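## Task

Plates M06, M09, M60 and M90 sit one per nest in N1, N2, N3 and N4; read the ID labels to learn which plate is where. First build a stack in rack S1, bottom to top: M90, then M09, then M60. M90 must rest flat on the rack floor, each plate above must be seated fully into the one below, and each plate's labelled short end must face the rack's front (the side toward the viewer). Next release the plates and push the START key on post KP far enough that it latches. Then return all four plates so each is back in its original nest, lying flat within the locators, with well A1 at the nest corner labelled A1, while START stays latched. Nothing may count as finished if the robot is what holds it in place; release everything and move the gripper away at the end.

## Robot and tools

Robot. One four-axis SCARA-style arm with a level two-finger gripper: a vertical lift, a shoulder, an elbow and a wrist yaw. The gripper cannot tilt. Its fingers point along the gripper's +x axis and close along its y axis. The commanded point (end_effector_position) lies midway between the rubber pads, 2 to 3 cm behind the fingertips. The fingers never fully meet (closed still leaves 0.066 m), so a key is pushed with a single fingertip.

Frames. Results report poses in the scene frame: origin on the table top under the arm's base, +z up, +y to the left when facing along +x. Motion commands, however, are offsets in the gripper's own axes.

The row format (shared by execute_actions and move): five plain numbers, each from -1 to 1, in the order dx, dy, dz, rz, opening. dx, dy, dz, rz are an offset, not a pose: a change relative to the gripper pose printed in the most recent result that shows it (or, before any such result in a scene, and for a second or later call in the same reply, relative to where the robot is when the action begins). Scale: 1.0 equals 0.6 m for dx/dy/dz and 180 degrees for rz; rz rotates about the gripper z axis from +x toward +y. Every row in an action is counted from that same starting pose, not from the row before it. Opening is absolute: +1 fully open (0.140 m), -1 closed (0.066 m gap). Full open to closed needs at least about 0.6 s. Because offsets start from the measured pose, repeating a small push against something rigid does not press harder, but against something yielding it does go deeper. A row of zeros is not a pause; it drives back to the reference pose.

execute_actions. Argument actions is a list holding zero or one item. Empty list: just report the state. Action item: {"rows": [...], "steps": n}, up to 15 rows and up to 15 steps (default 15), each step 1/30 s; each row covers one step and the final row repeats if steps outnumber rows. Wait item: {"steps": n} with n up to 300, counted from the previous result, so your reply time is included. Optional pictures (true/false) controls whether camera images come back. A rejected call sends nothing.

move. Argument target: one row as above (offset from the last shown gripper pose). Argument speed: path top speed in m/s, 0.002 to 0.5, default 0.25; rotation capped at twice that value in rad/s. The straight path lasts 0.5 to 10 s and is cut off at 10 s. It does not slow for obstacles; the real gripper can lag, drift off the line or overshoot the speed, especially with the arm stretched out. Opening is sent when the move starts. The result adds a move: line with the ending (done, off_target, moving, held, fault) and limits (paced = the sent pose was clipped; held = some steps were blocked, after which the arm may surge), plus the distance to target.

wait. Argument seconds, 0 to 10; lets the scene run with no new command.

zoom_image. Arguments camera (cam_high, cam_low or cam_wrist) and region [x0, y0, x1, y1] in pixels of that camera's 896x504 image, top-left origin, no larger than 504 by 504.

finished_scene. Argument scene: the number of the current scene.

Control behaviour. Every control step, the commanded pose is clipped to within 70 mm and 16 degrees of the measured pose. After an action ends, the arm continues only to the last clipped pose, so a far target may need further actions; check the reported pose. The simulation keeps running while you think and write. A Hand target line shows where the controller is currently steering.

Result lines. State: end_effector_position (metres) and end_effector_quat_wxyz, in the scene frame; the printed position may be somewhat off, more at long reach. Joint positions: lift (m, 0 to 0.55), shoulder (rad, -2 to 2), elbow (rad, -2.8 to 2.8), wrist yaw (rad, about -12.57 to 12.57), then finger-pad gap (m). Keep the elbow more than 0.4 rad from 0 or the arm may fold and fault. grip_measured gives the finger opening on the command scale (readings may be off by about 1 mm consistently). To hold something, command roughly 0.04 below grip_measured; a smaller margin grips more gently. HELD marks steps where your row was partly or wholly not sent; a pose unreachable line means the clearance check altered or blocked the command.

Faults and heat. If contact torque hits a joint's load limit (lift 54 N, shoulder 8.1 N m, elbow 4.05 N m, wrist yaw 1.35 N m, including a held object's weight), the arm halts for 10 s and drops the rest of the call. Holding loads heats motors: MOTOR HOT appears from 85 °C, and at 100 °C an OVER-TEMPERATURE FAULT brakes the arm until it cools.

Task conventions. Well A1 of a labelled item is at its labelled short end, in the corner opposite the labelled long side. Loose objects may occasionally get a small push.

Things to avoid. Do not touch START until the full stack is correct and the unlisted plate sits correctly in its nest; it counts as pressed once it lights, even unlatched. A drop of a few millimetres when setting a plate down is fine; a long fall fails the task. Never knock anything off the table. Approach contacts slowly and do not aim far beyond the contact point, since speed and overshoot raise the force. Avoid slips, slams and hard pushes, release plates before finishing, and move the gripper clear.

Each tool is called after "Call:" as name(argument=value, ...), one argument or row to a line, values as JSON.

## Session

Call:
execute_actions(
  actions=[],
)

Scene clock: 0.00 s of 15600.00 s.
end_effector_position=(+0.5231, -0.3681, +0.2645) grip_measured=+0.99 end_effector_quat_wxyz=(+0.987, +0.000, +0.000, +0.158)
Joint positions: [ 0.259 -0.661  2.208 -1.228  0.14 ]
Hand target: +0.523, -0.368, +0.264; +0.987, +0.000, +0.000, +0.158
camera_calibration (this result's frames):
cam_wrist: T_world_to_cam=[[0.311728, -0.950149, 0.00651372, -0.50643], [-0.571251, -0.192887, -0.797789, 0.426164], [0.759275, 0.244972, -0.602902, -0.0524341], [0, 0, 0, 1]] pos_world=[0.441126, -0.386137, 0.311675]

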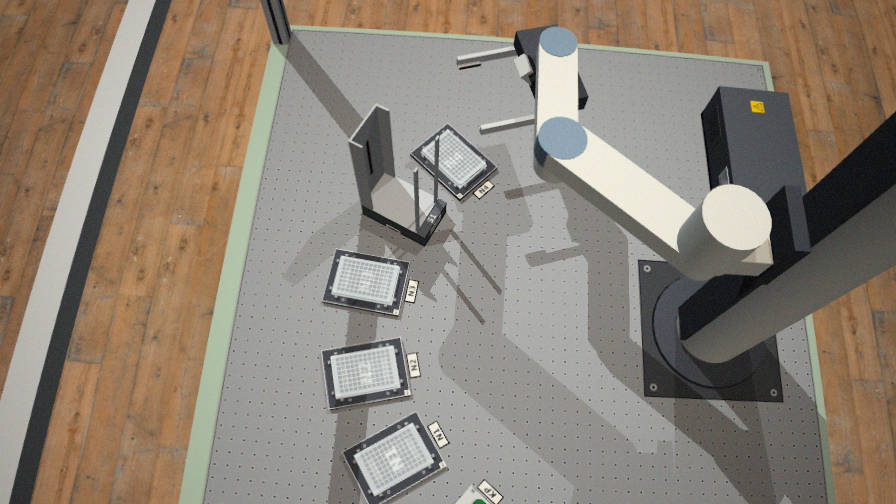

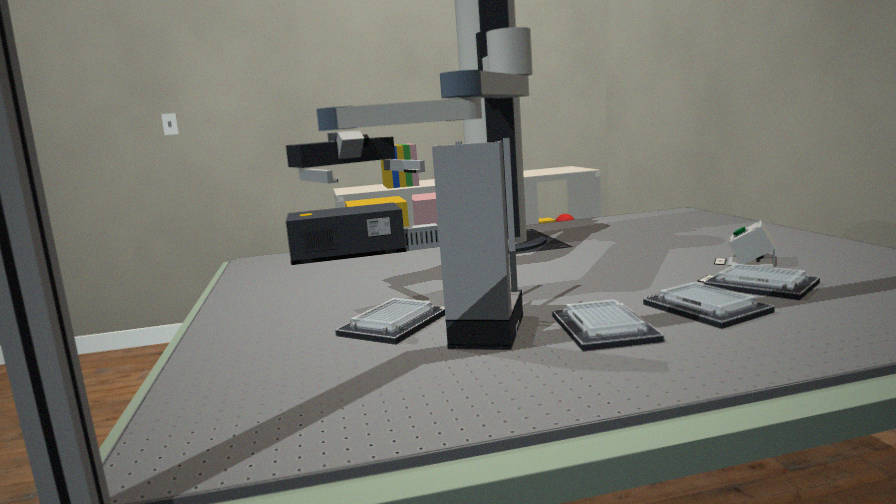

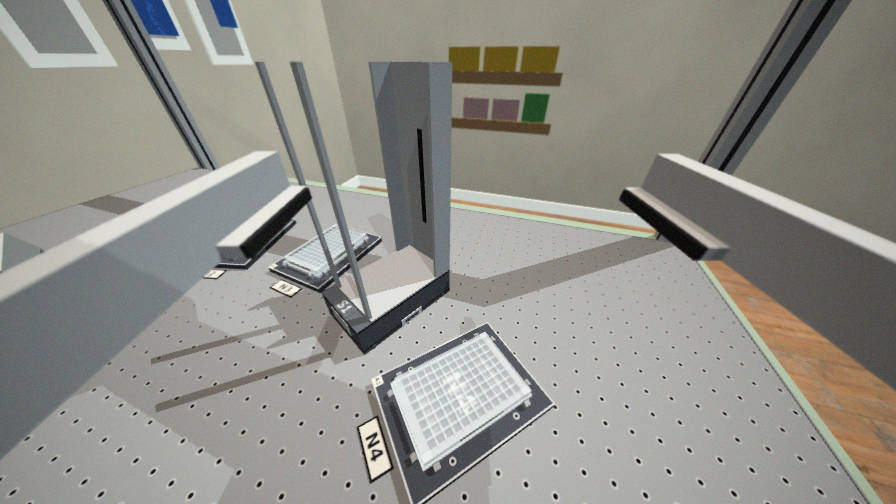

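Call:
move(
  target=[0.05,0.35,-0.24,-0.25,1],
)

Scene clock: 9.33 s of 15600.00 s.
end_effector_position=(+0.4859, -0.1591, +0.1204) grip_measured=+0.99 end_effector_quat_wxyz=(+0.973, +0.000, +0.000, -0.231)
Joint positions: [ 0.115  0.51   0.815 -1.792  0.14 ]
Hand target: +0.486, -0.159, +0.120; +0.973, +0.000, +0.000, -0.232
Off the commanded pose: 0.000 m, 0 deg.
After step 90, 4.33 s passed at rest.
move: done
camera_calibration (this result's frames):
cam_wrist: T_world_to_cam=[[-0.451115, -0.892442, 0.00651372, 0.0844797], [-0.540422, 0.267352, -0.797789, 0.388528], [0.710239, -0.363414, -0.602902, -0.235196], [0, 0, 0, 1]] pos_world=[0.415124, -0.113954, 0.167613]

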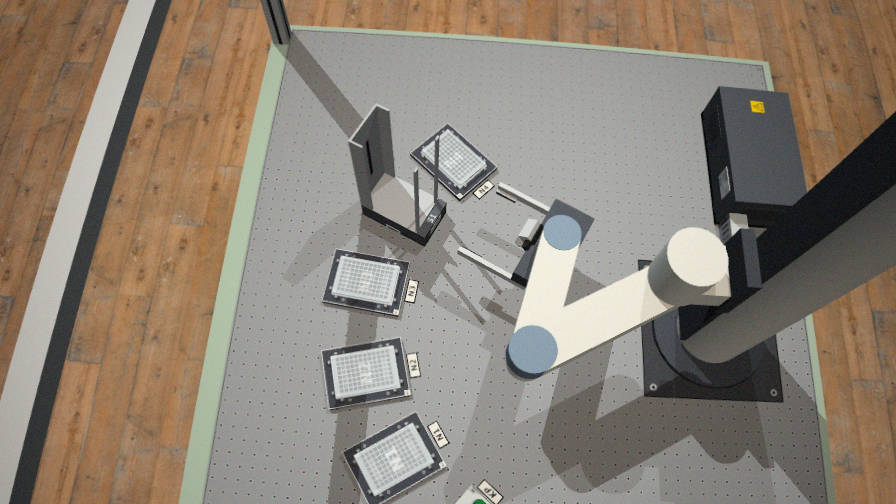

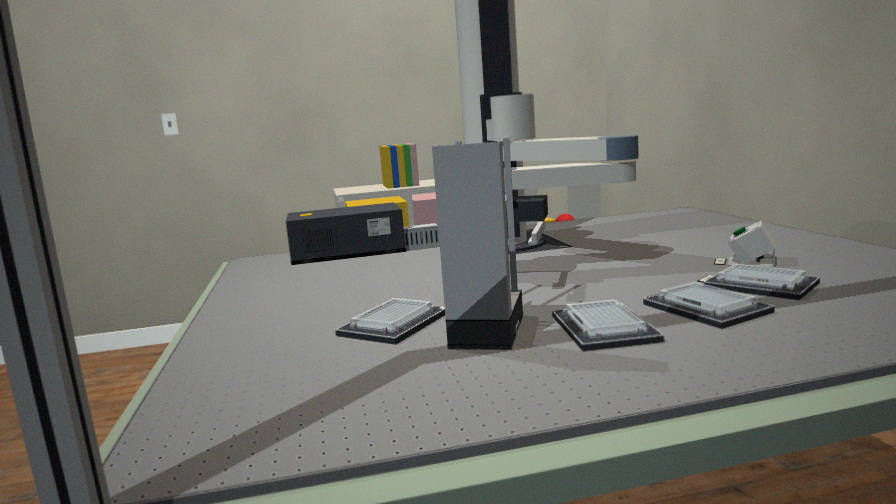

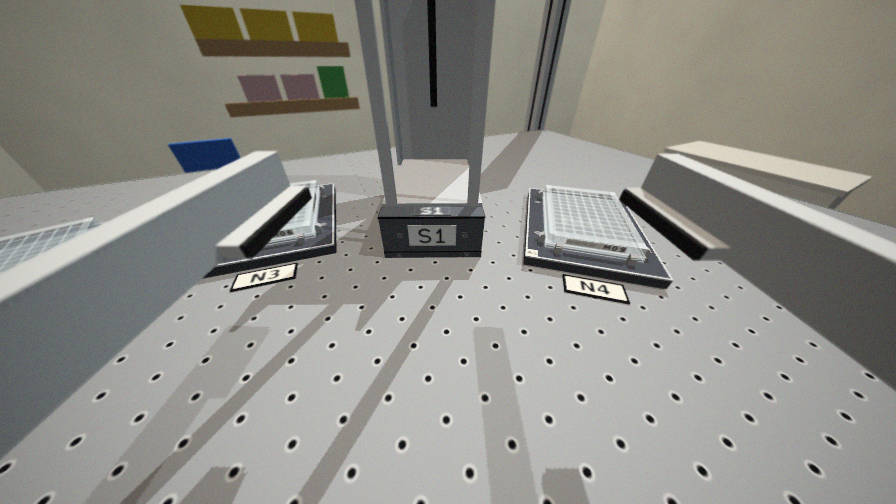

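Call:
execute_actions(
  actions=[],
)

Call:
zoom_image(
  camera="cam_wrist",
  region=[500,180,700,300],
)

Call:
move(
  target=[0,0.25,0,0.2,1],
)

Scene clock: 23.17 s of 15600.00 s.
end_effector_position=(+0.4859, -0.1592, +0.1204) grip_measured=+0.99 end_effector_quat_wxyz=(+0.973, +0.000, +0.000, -0.231)
Joint positions: [ 0.115  0.51   0.815 -1.792  0.14 ]
Hand target: +0.486, -0.159, +0.120; +0.973, +0.000, +0.000, -0.232
Off the commanded pose: 0.000 m, 0 deg.
Steps of this call (steps 1 to 90: nothing new was sent; then 10.83 s passed at rest). Readings (end_effector_position):
1: (+0.4859, -0.1592, +0.1204)
2: (+0.4859, -0.1592, +0.1204)
4: (+0.4859, -0.1592, +0.1204)
8: (+0.4859, -0.1592, +0.1204)
90: the state above
camera_calibration (this result's frames):
cam_wrist: T_world_to_cam=[[-0.45115, -0.892424, 0.00651372, 0.0844824], [-0.540412, 0.267373, -0.797789, 0.388534], [0.710224, -0.363443, -0.602902, -0.2352], [0, 0, 0, 1]] pos_world=[0.415128, -0.113971, 0.167615]

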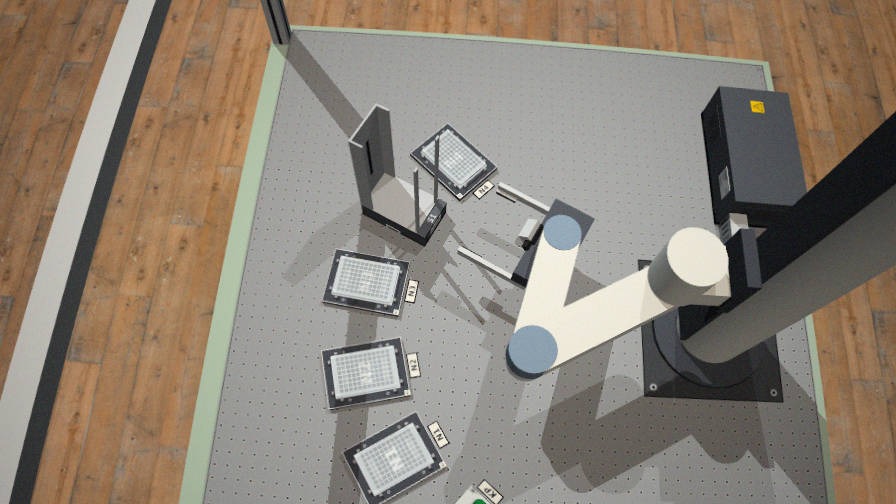

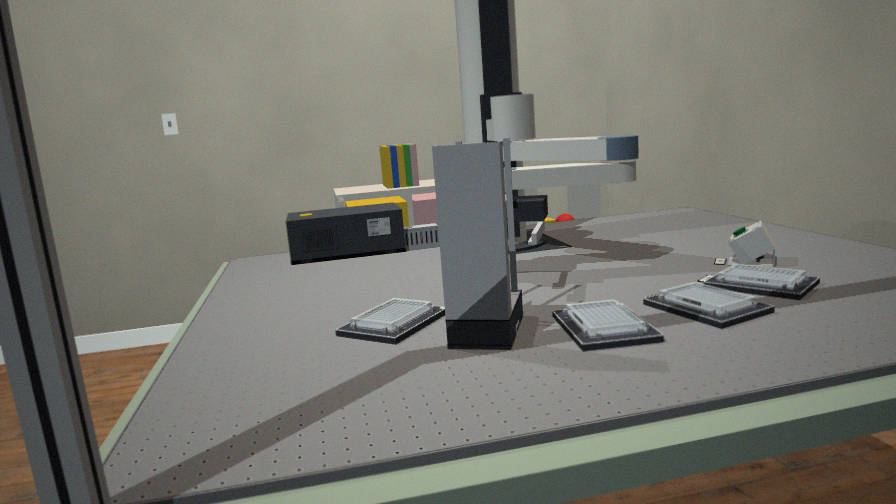

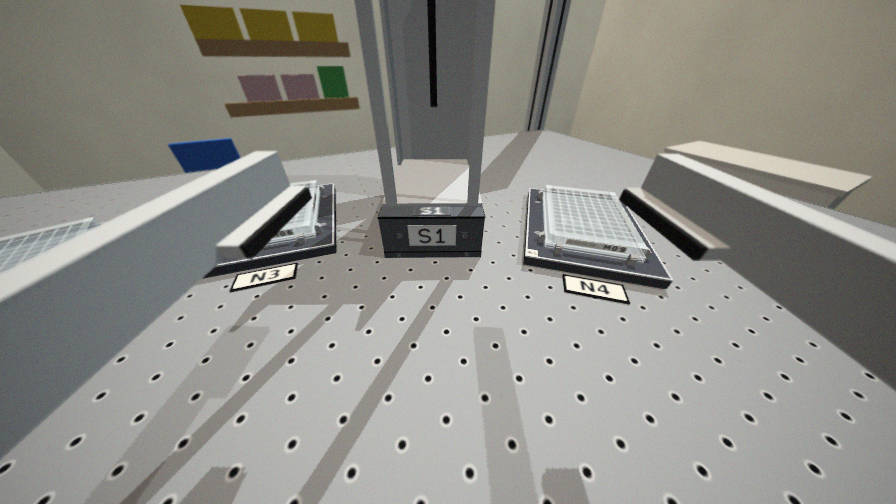

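Region (500, 180, 700, 300) of cam_wrist's 896x504 image, scaled by 2.520, with more detail than that image has; it fills the top 302 rows of this view, and the rest is white.

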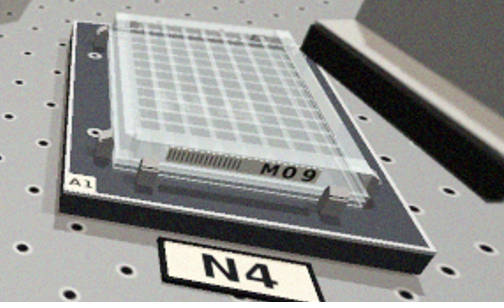

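Scene clock: 24.73 s of 15600.00 s.
end_effector_position=(+0.5535, -0.0251, +0.1204) grip_measured=+0.99 end_effector_quat_wxyz=(+0.997, +0.000, +0.000, +0.081)
Joint positions: [ 0.115  0.745  0.97  -1.553  0.14 ]
Hand target: +0.553, -0.025, +0.120; +0.997, +0.000, +0.000, +0.081
Off the commanded pose: 0.000 m, 0 deg.
move: done
camera_calibration (this result's frames):
cam_wrist: T_world_to_cam=[[0.159983, -0.987098, 0.00651372, -0.106005], [-0.594317, -0.101588, -0.797789, 0.409772], [0.788158, 0.123762, -0.602902, -0.265361], [0, 0, 0, 1]] pos_world=[0.469639, -0.0301675, 0.167615]

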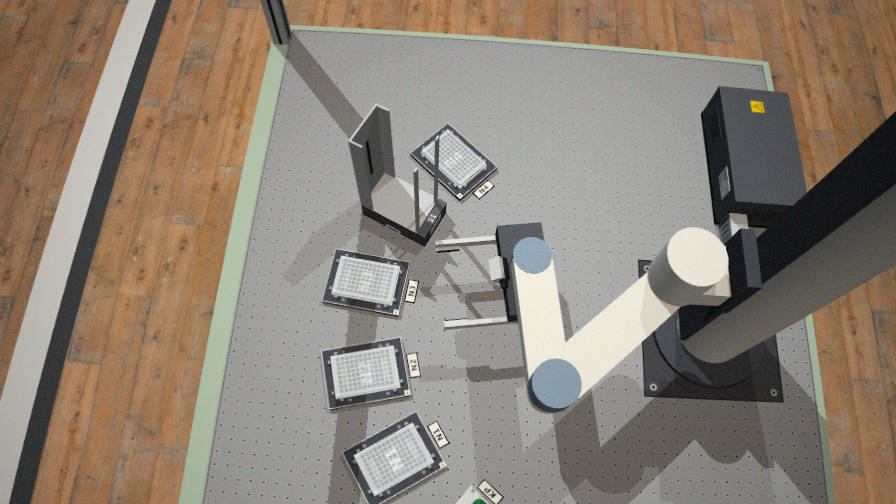

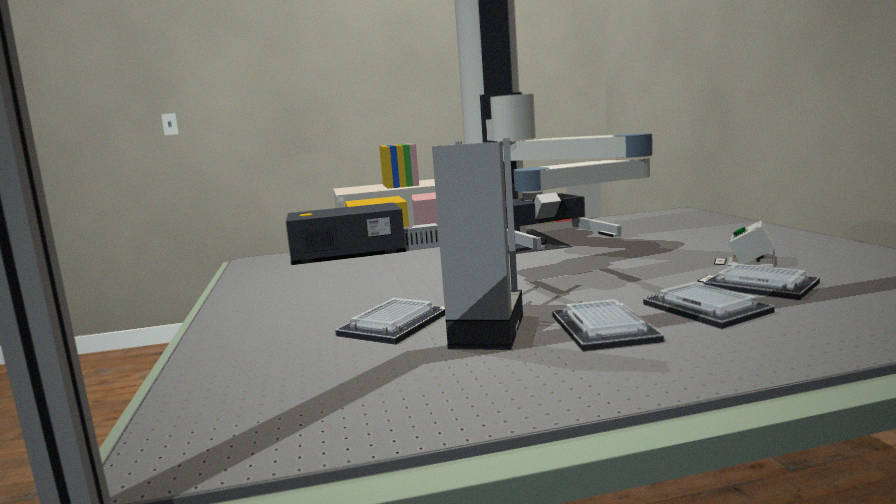

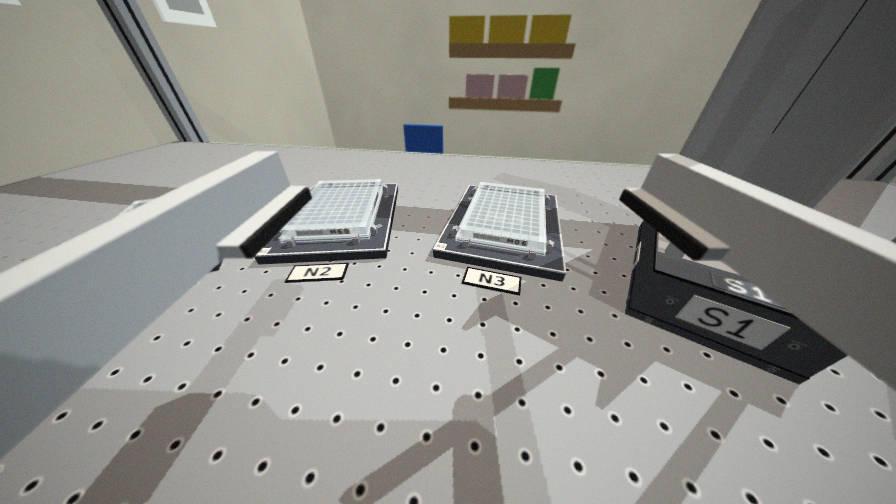

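Call:
zoom_image(
  camera="cam_wrist",
  region=[250,170,580,290],
)

Region (250, 170, 580, 290) of cam_wrist's 896x504 image, scaled by 1.527, with more detail than that image has; it fills the top 183 rows of this view, and the rest is white.

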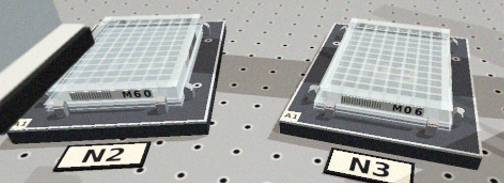

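Call:
move(
  target=[0.238,0.51,0,0.117,0.2],
)

Call:
move(
  target=[0,0,-0.0957,0,0.2],
  speed=0.1,
)

Scene clock: 35.90 s of 15600.00 s.
end_effector_position=(+0.6450, +0.3001, +0.1204) grip_measured=+0.20 end_effector_quat_wxyz=(+0.965, +0.000, +0.000, +0.262)
Joint positions: [ 0.115  1.164  1.861 -2.496  0.11 ]
Hand target: +0.645, +0.300, +0.120; +0.965, +0.000, +0.000, +0.262
Off the commanded pose: 0.000 m, 0 deg.
After step 90, 6.40 s passed at rest.
move: done
camera_calibration (this result's frames):
cam_wrist: T_world_to_cam=[[0.504414, -0.863438, 0.00651372, -0.0588899], [-0.517969, -0.308612, -0.797789, 0.510088], [0.690851, 0.399042, -0.602902, -0.397569], [0, 0, 0, 1]] pos_world=[0.568575, 0.265218, 0.167631]

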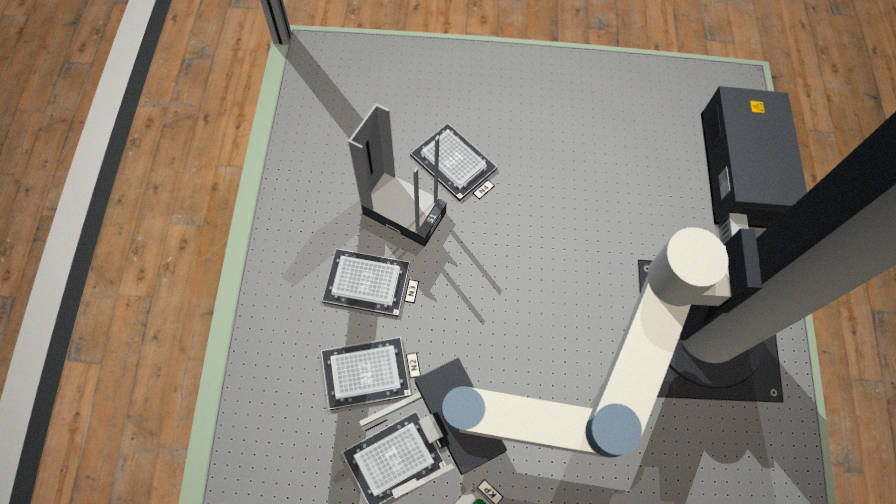

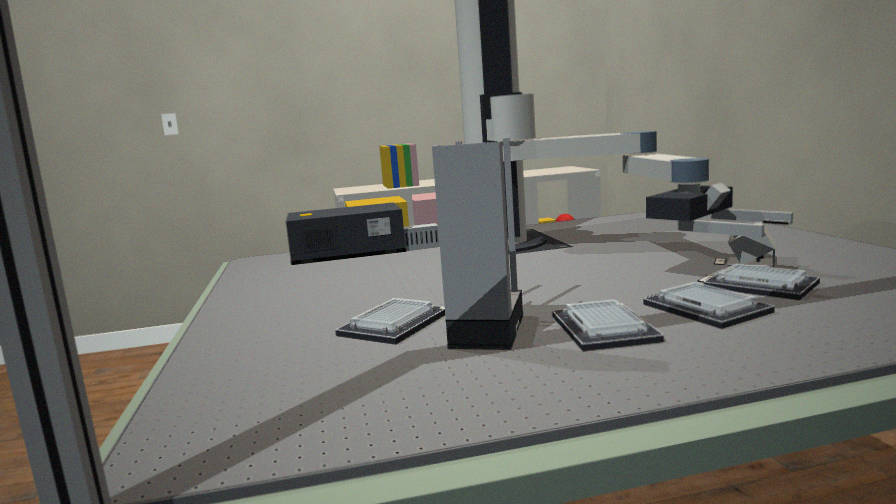

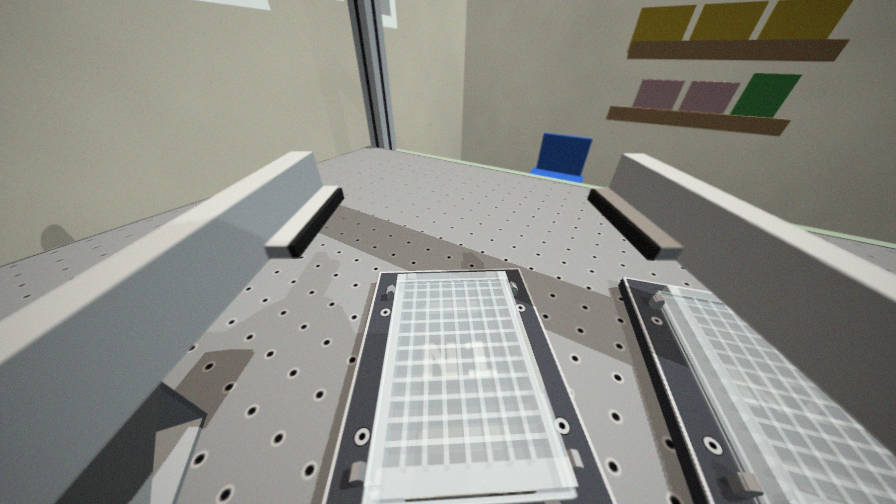

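Scene clock: 36.77 s of 15600.00 s.
end_effector_position=(+0.6450, +0.3001, +0.0629) grip_measured=+0.20 end_effector_quat_wxyz=(+0.965, +0.000, +0.000, +0.262)
Joint positions: [ 0.058  1.164  1.861 -2.496  0.11 ]
Hand target: +0.645, +0.300, +0.063; +0.965, +0.000, +0.000, +0.262
Off the commanded pose: 0.000 m, 0 deg.
move: done
camera_calibration (this result's frames):
cam_wrist: T_world_to_cam=[[0.504388, -0.863452, 0.00651372, -0.0585041], [-0.517978, -0.308597, -0.797789, 0.464228], [0.690863, 0.399021, -0.602902, -0.432223], [0, 0, 0, 1]] pos_world=[0.568576, 0.26521, 0.110149]

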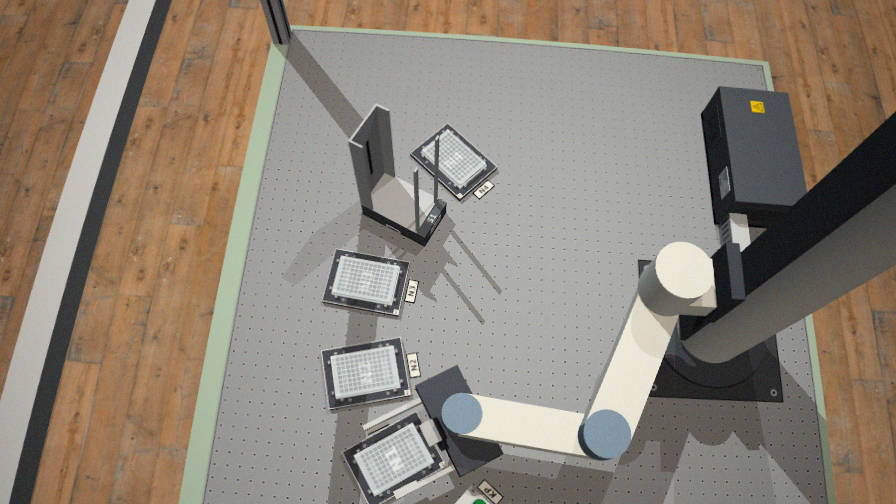

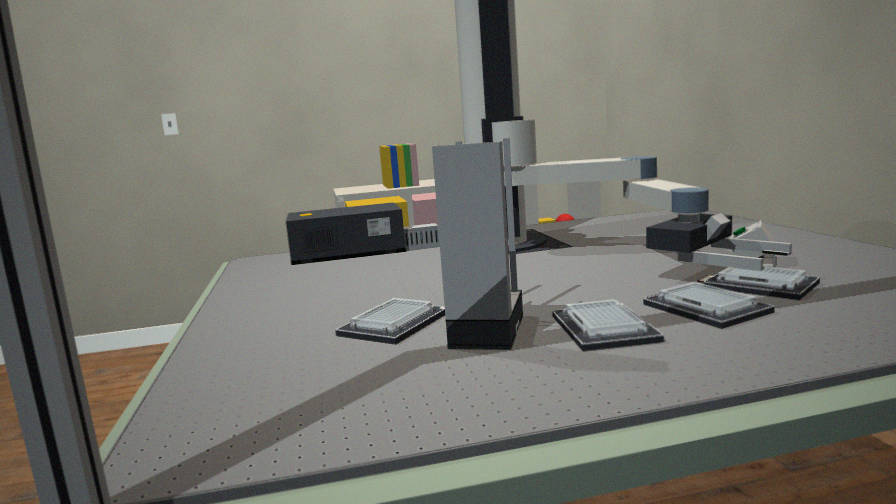

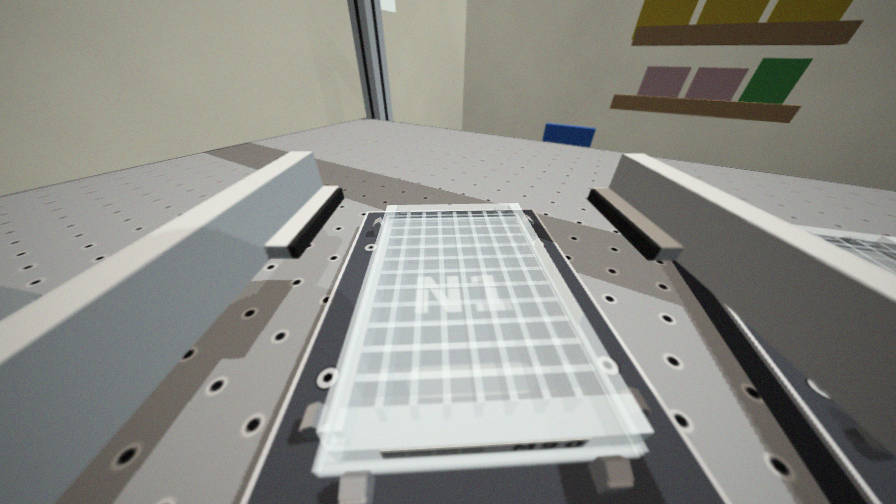

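Call:
move(
  target=[0,0.004,-0.05,0.011,0.2],
  speed=0.05,
)

Call:
move(
  target=[0,0,0,0,-0.5],
)

Scene clock: 40.73 s of 15600.00 s.
end_effector_position=(+0.6437, +0.3022, +0.0329) grip_measured=+0.20 end_effector_quat_wxyz=(+0.960, +0.000, +0.000, +0.278)
Joint positions: [ 0.028  1.158  1.861 -2.455  0.11 ]
Hand target: +0.644, +0.302, +0.033; +0.960, +0.000, +0.000, +0.278
Off the commanded pose: 0.000 m, 0 deg.
After step 90, 0.10 s passed at rest.
move: done
camera_calibration (this result's frames):
cam_wrist: T_world_to_cam=[[0.533869, -0.845542, 0.00651372, -0.0802471], [-0.507026, -0.326279, -0.797789, 0.43855], [0.676689, 0.422612, -0.602902, -0.448341], [0, 0, 0, 1]] pos_world=[0.568585, 0.264711, 0.0800874]

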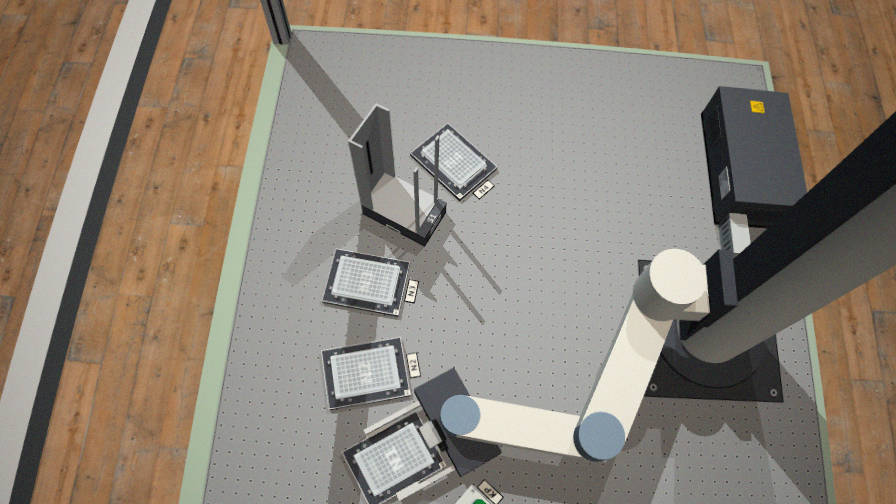

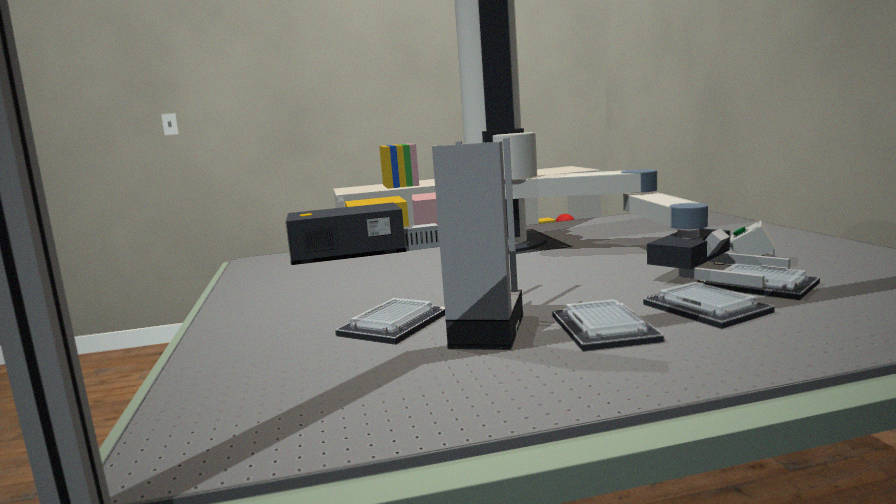

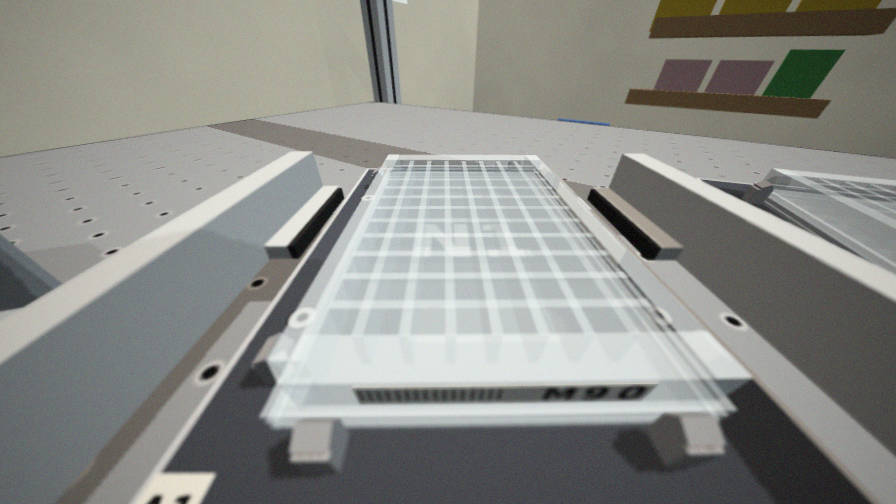

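Scene clock: 41.23 s of 15600.00 s.
end_effector_position=(+0.6438, +0.3021, +0.0330) grip_measured=-0.50 end_effector_quat_wxyz=(+0.961, +0.000, +0.000, +0.278)
Joint positions: [ 0.028  1.158  1.861 -2.456  0.085]
Hand target: +0.644, +0.302, +0.033; +0.960, +0.000, +0.000, +0.278
Off the commanded pose: 0.000 m, 0 deg.
move: done
camera_calibration (this result's frames):
cam_wrist: T_world_to_cam=[[0.533527, -0.845758, 0.00651372, -0.0800697], [-0.507158, -0.326073, -0.797789, 0.438617], [0.67686, 0.422338, -0.602902, -0.448314], [0, 0, 0, 1]] pos_world=[0.568613, 0.264642, 0.080156]

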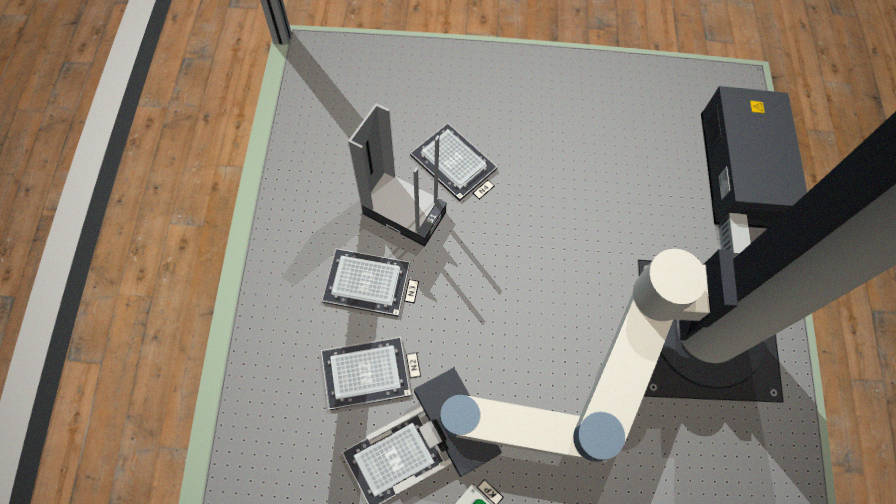

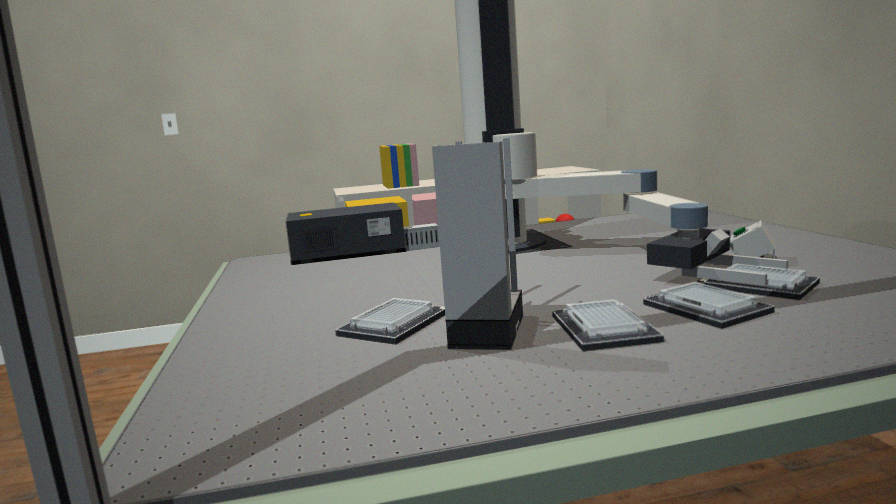

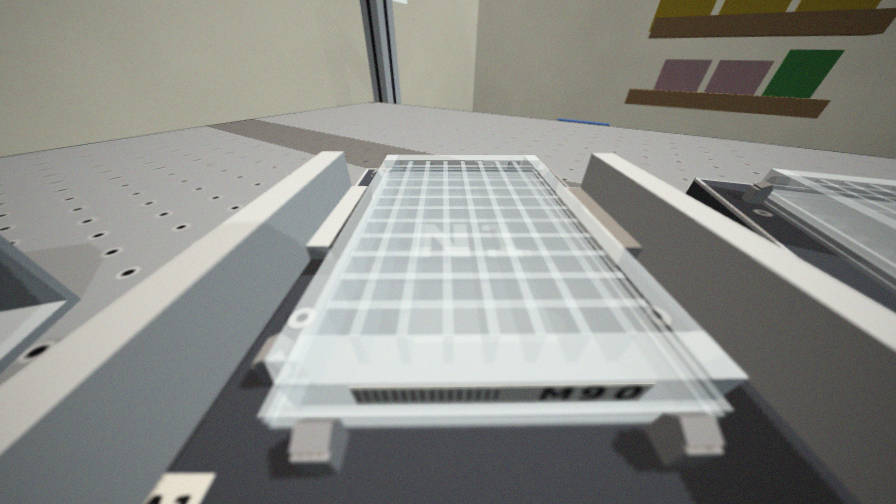

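Call:
move(
  target=[-0.0025,-0.0012,0,-0.002,-0.45],
  speed=0.02,
)

Call:
move(
  target=[0,0,0,0,-0.63],
)

Call:
move(
  target=[0,0,0.5,0,-0.63],
)

Scene clock: 44.93 s of 15600.00 s.
end_effector_position=(+0.6429, +0.3008, +0.0330) grip_measured=-0.45 end_effector_quat_wxyz=(+0.961, +0.000, +0.000, +0.275)
Joint positions: [ 0.028  1.163  1.852 -2.457  0.086]
Hand target: +0.643, +0.301, +0.033; +0.961, +0.000, +0.000, +0.275
Off the commanded pose: 0.000 m, 0 deg.
move: done
camera_calibration (this result's frames):
cam_wrist: T_world_to_cam=[[0.528591, -0.848852, 0.00651372, -0.0766196], [-0.509049, -0.323113, -0.797789, 0.438063], [0.679309, 0.418388, -0.602902, -0.447532], [0, 0, 0, 1]] pos_world=[0.567508, 0.263747, 0.0801628]

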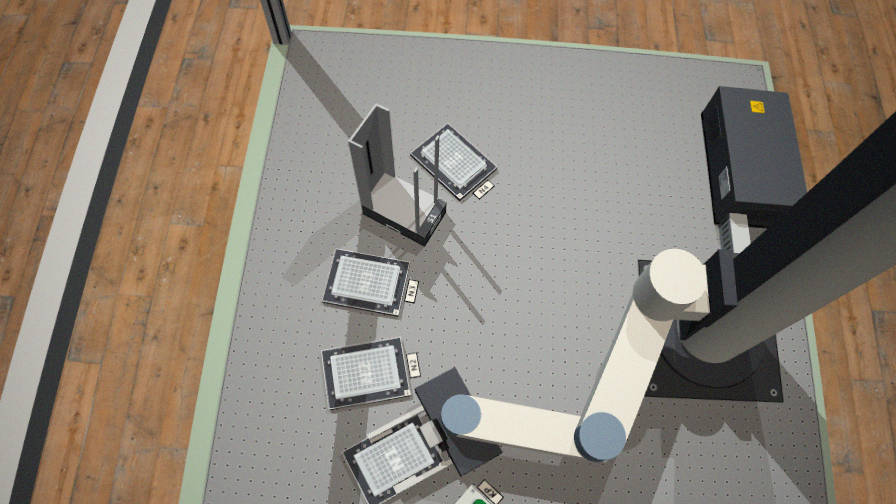

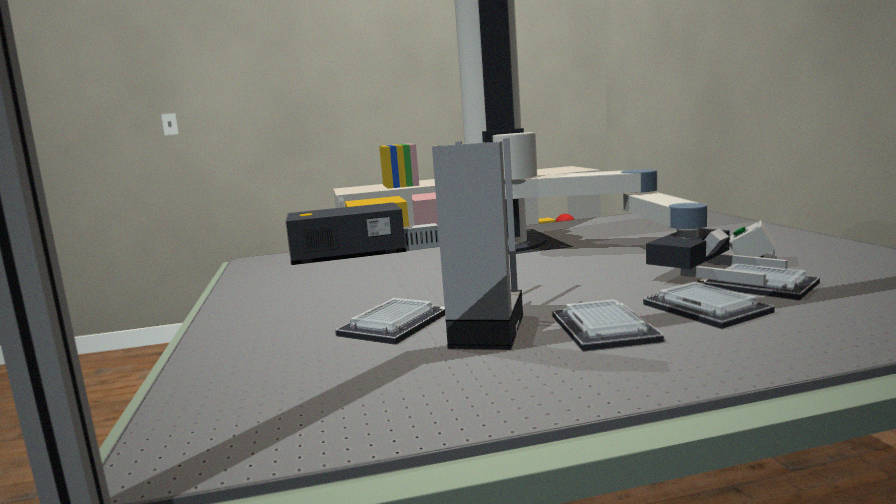

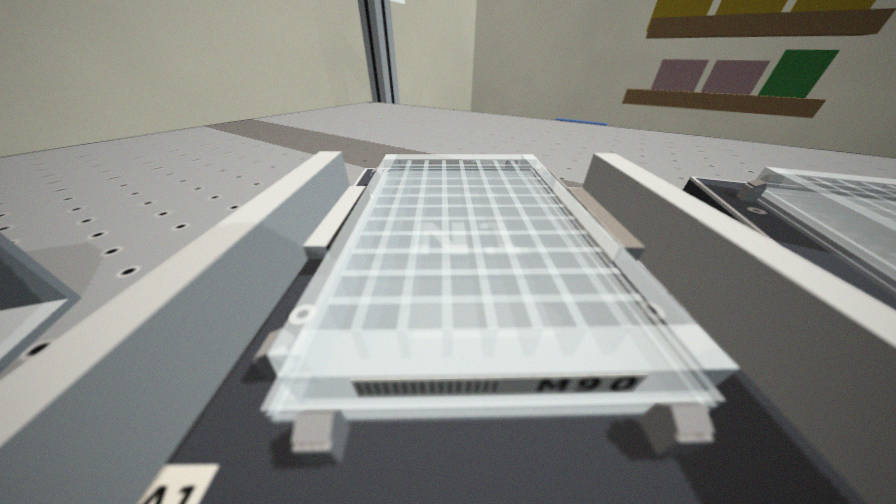

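Scene clock: 45.43 s of 15600.00 s.
end_effector_position=(+0.6429, +0.3008, +0.0330) grip_measured=-0.57 end_effector_quat_wxyz=(+0.961, +0.000, +0.000, +0.276)
Joint positions: [ 0.028  1.163  1.852 -2.456  0.082]
Hand target: +0.643, +0.301, +0.033; +0.961, +0.000, +0.000, +0.275
Off the commanded pose: 0.000 m, 0 deg.
move: done
camera_calibration (this result's frames):
cam_wrist: T_world_to_cam=[[0.52886, -0.848684, 0.00651372, -0.076805], [-0.508947, -0.323275, -0.797789, 0.438116], [0.679176, 0.418603, -0.602902, -0.447474], [0, 0, 0, 1]] pos_world=[0.567511, 0.263763, 0.0802417]

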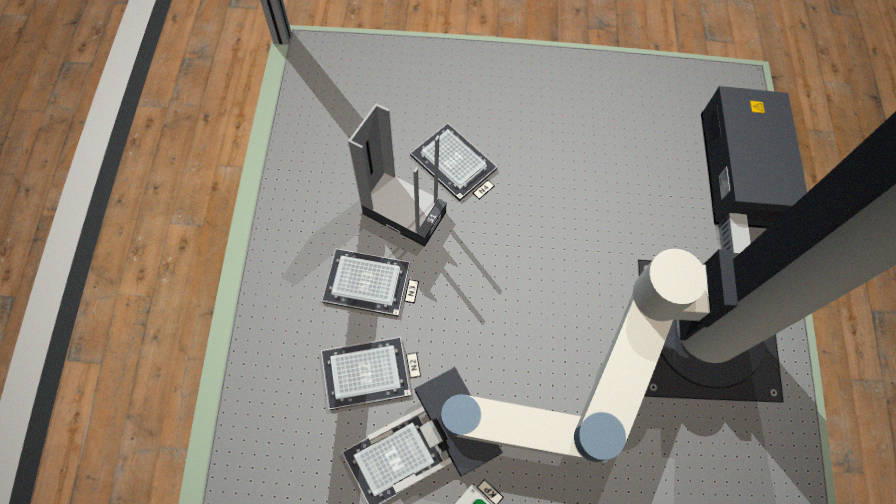

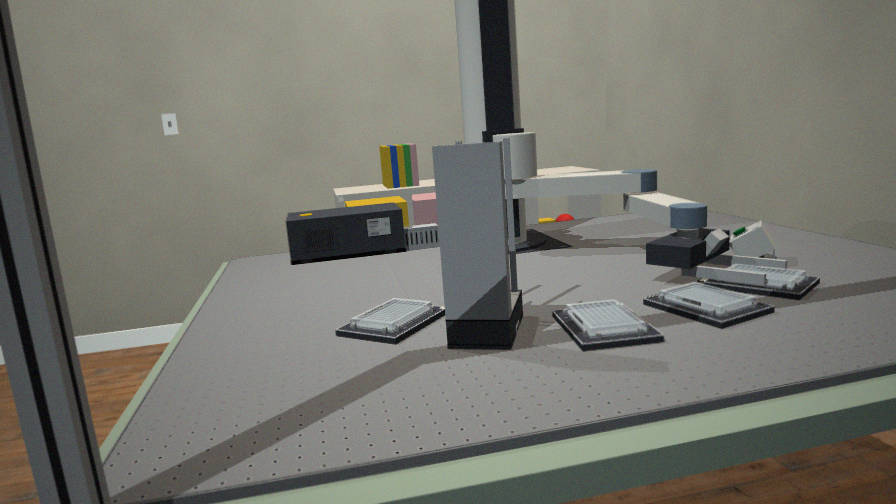

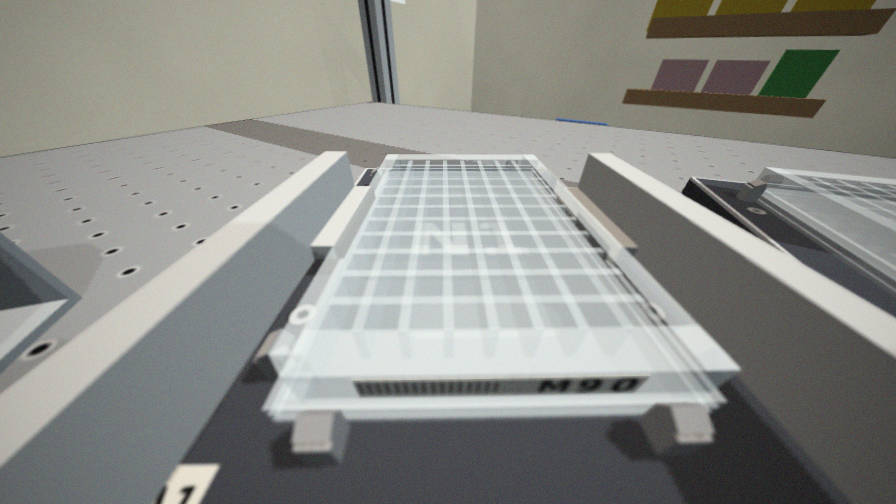

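Scene clock: 47.03 s of 15600.00 s.
end_effector_position=(+0.6429, +0.3008, +0.3331) grip_measured=-0.57 end_effector_quat_wxyz=(+0.961, +0.000, +0.000, +0.276)
Joint positions: [ 0.328  1.163  1.852 -2.456  0.082]
Hand target: +0.643, +0.301, +0.333; +0.961, +0.000, +0.000, +0.276
Off the commanded pose: 0.000 m, 0 deg.
move: done
camera_calibration (this result's frames):
cam_wrist: T_world_to_cam=[[0.528842, -0.848695, 0.00651372, -0.0787404], [-0.508953, -0.323264, -0.797789, 0.677496], [0.679185, 0.418589, -0.602902, -0.266577], [0, 0, 0, 1]] pos_world=[0.56751, 0.26377, 0.380292]

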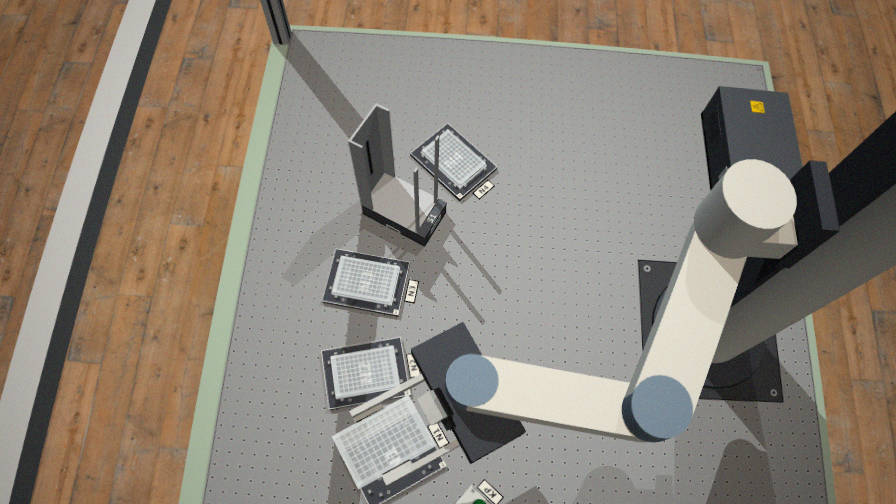

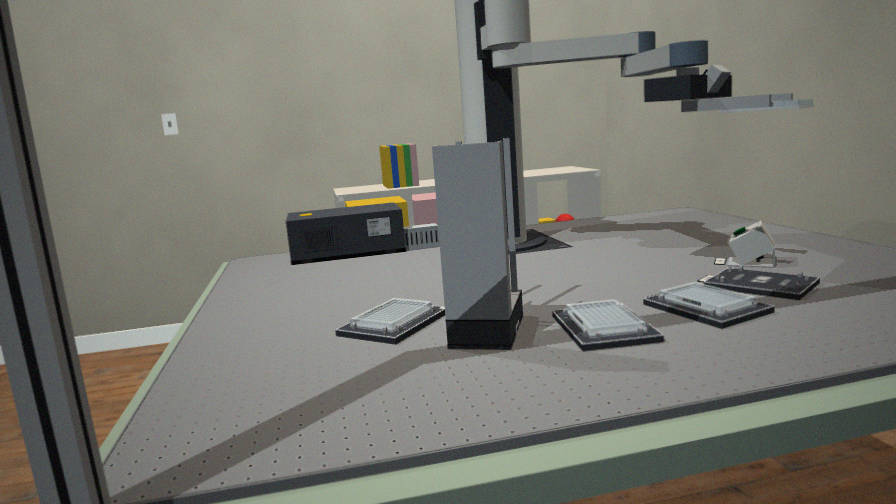

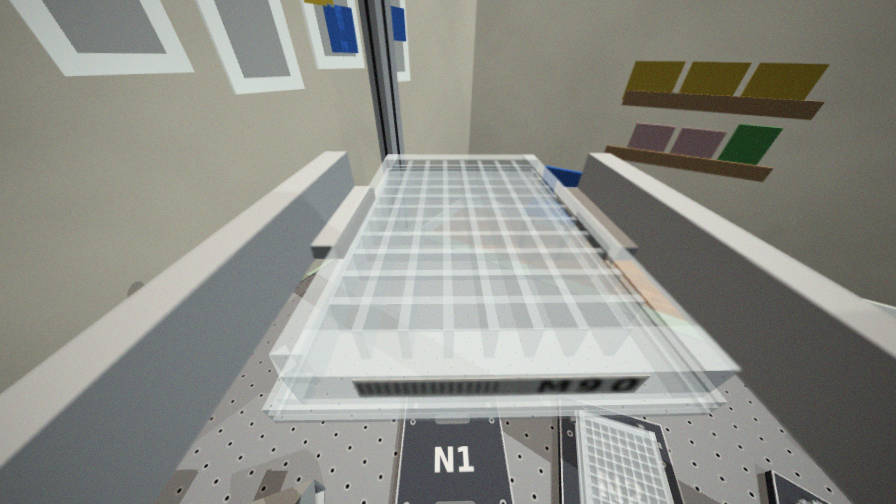

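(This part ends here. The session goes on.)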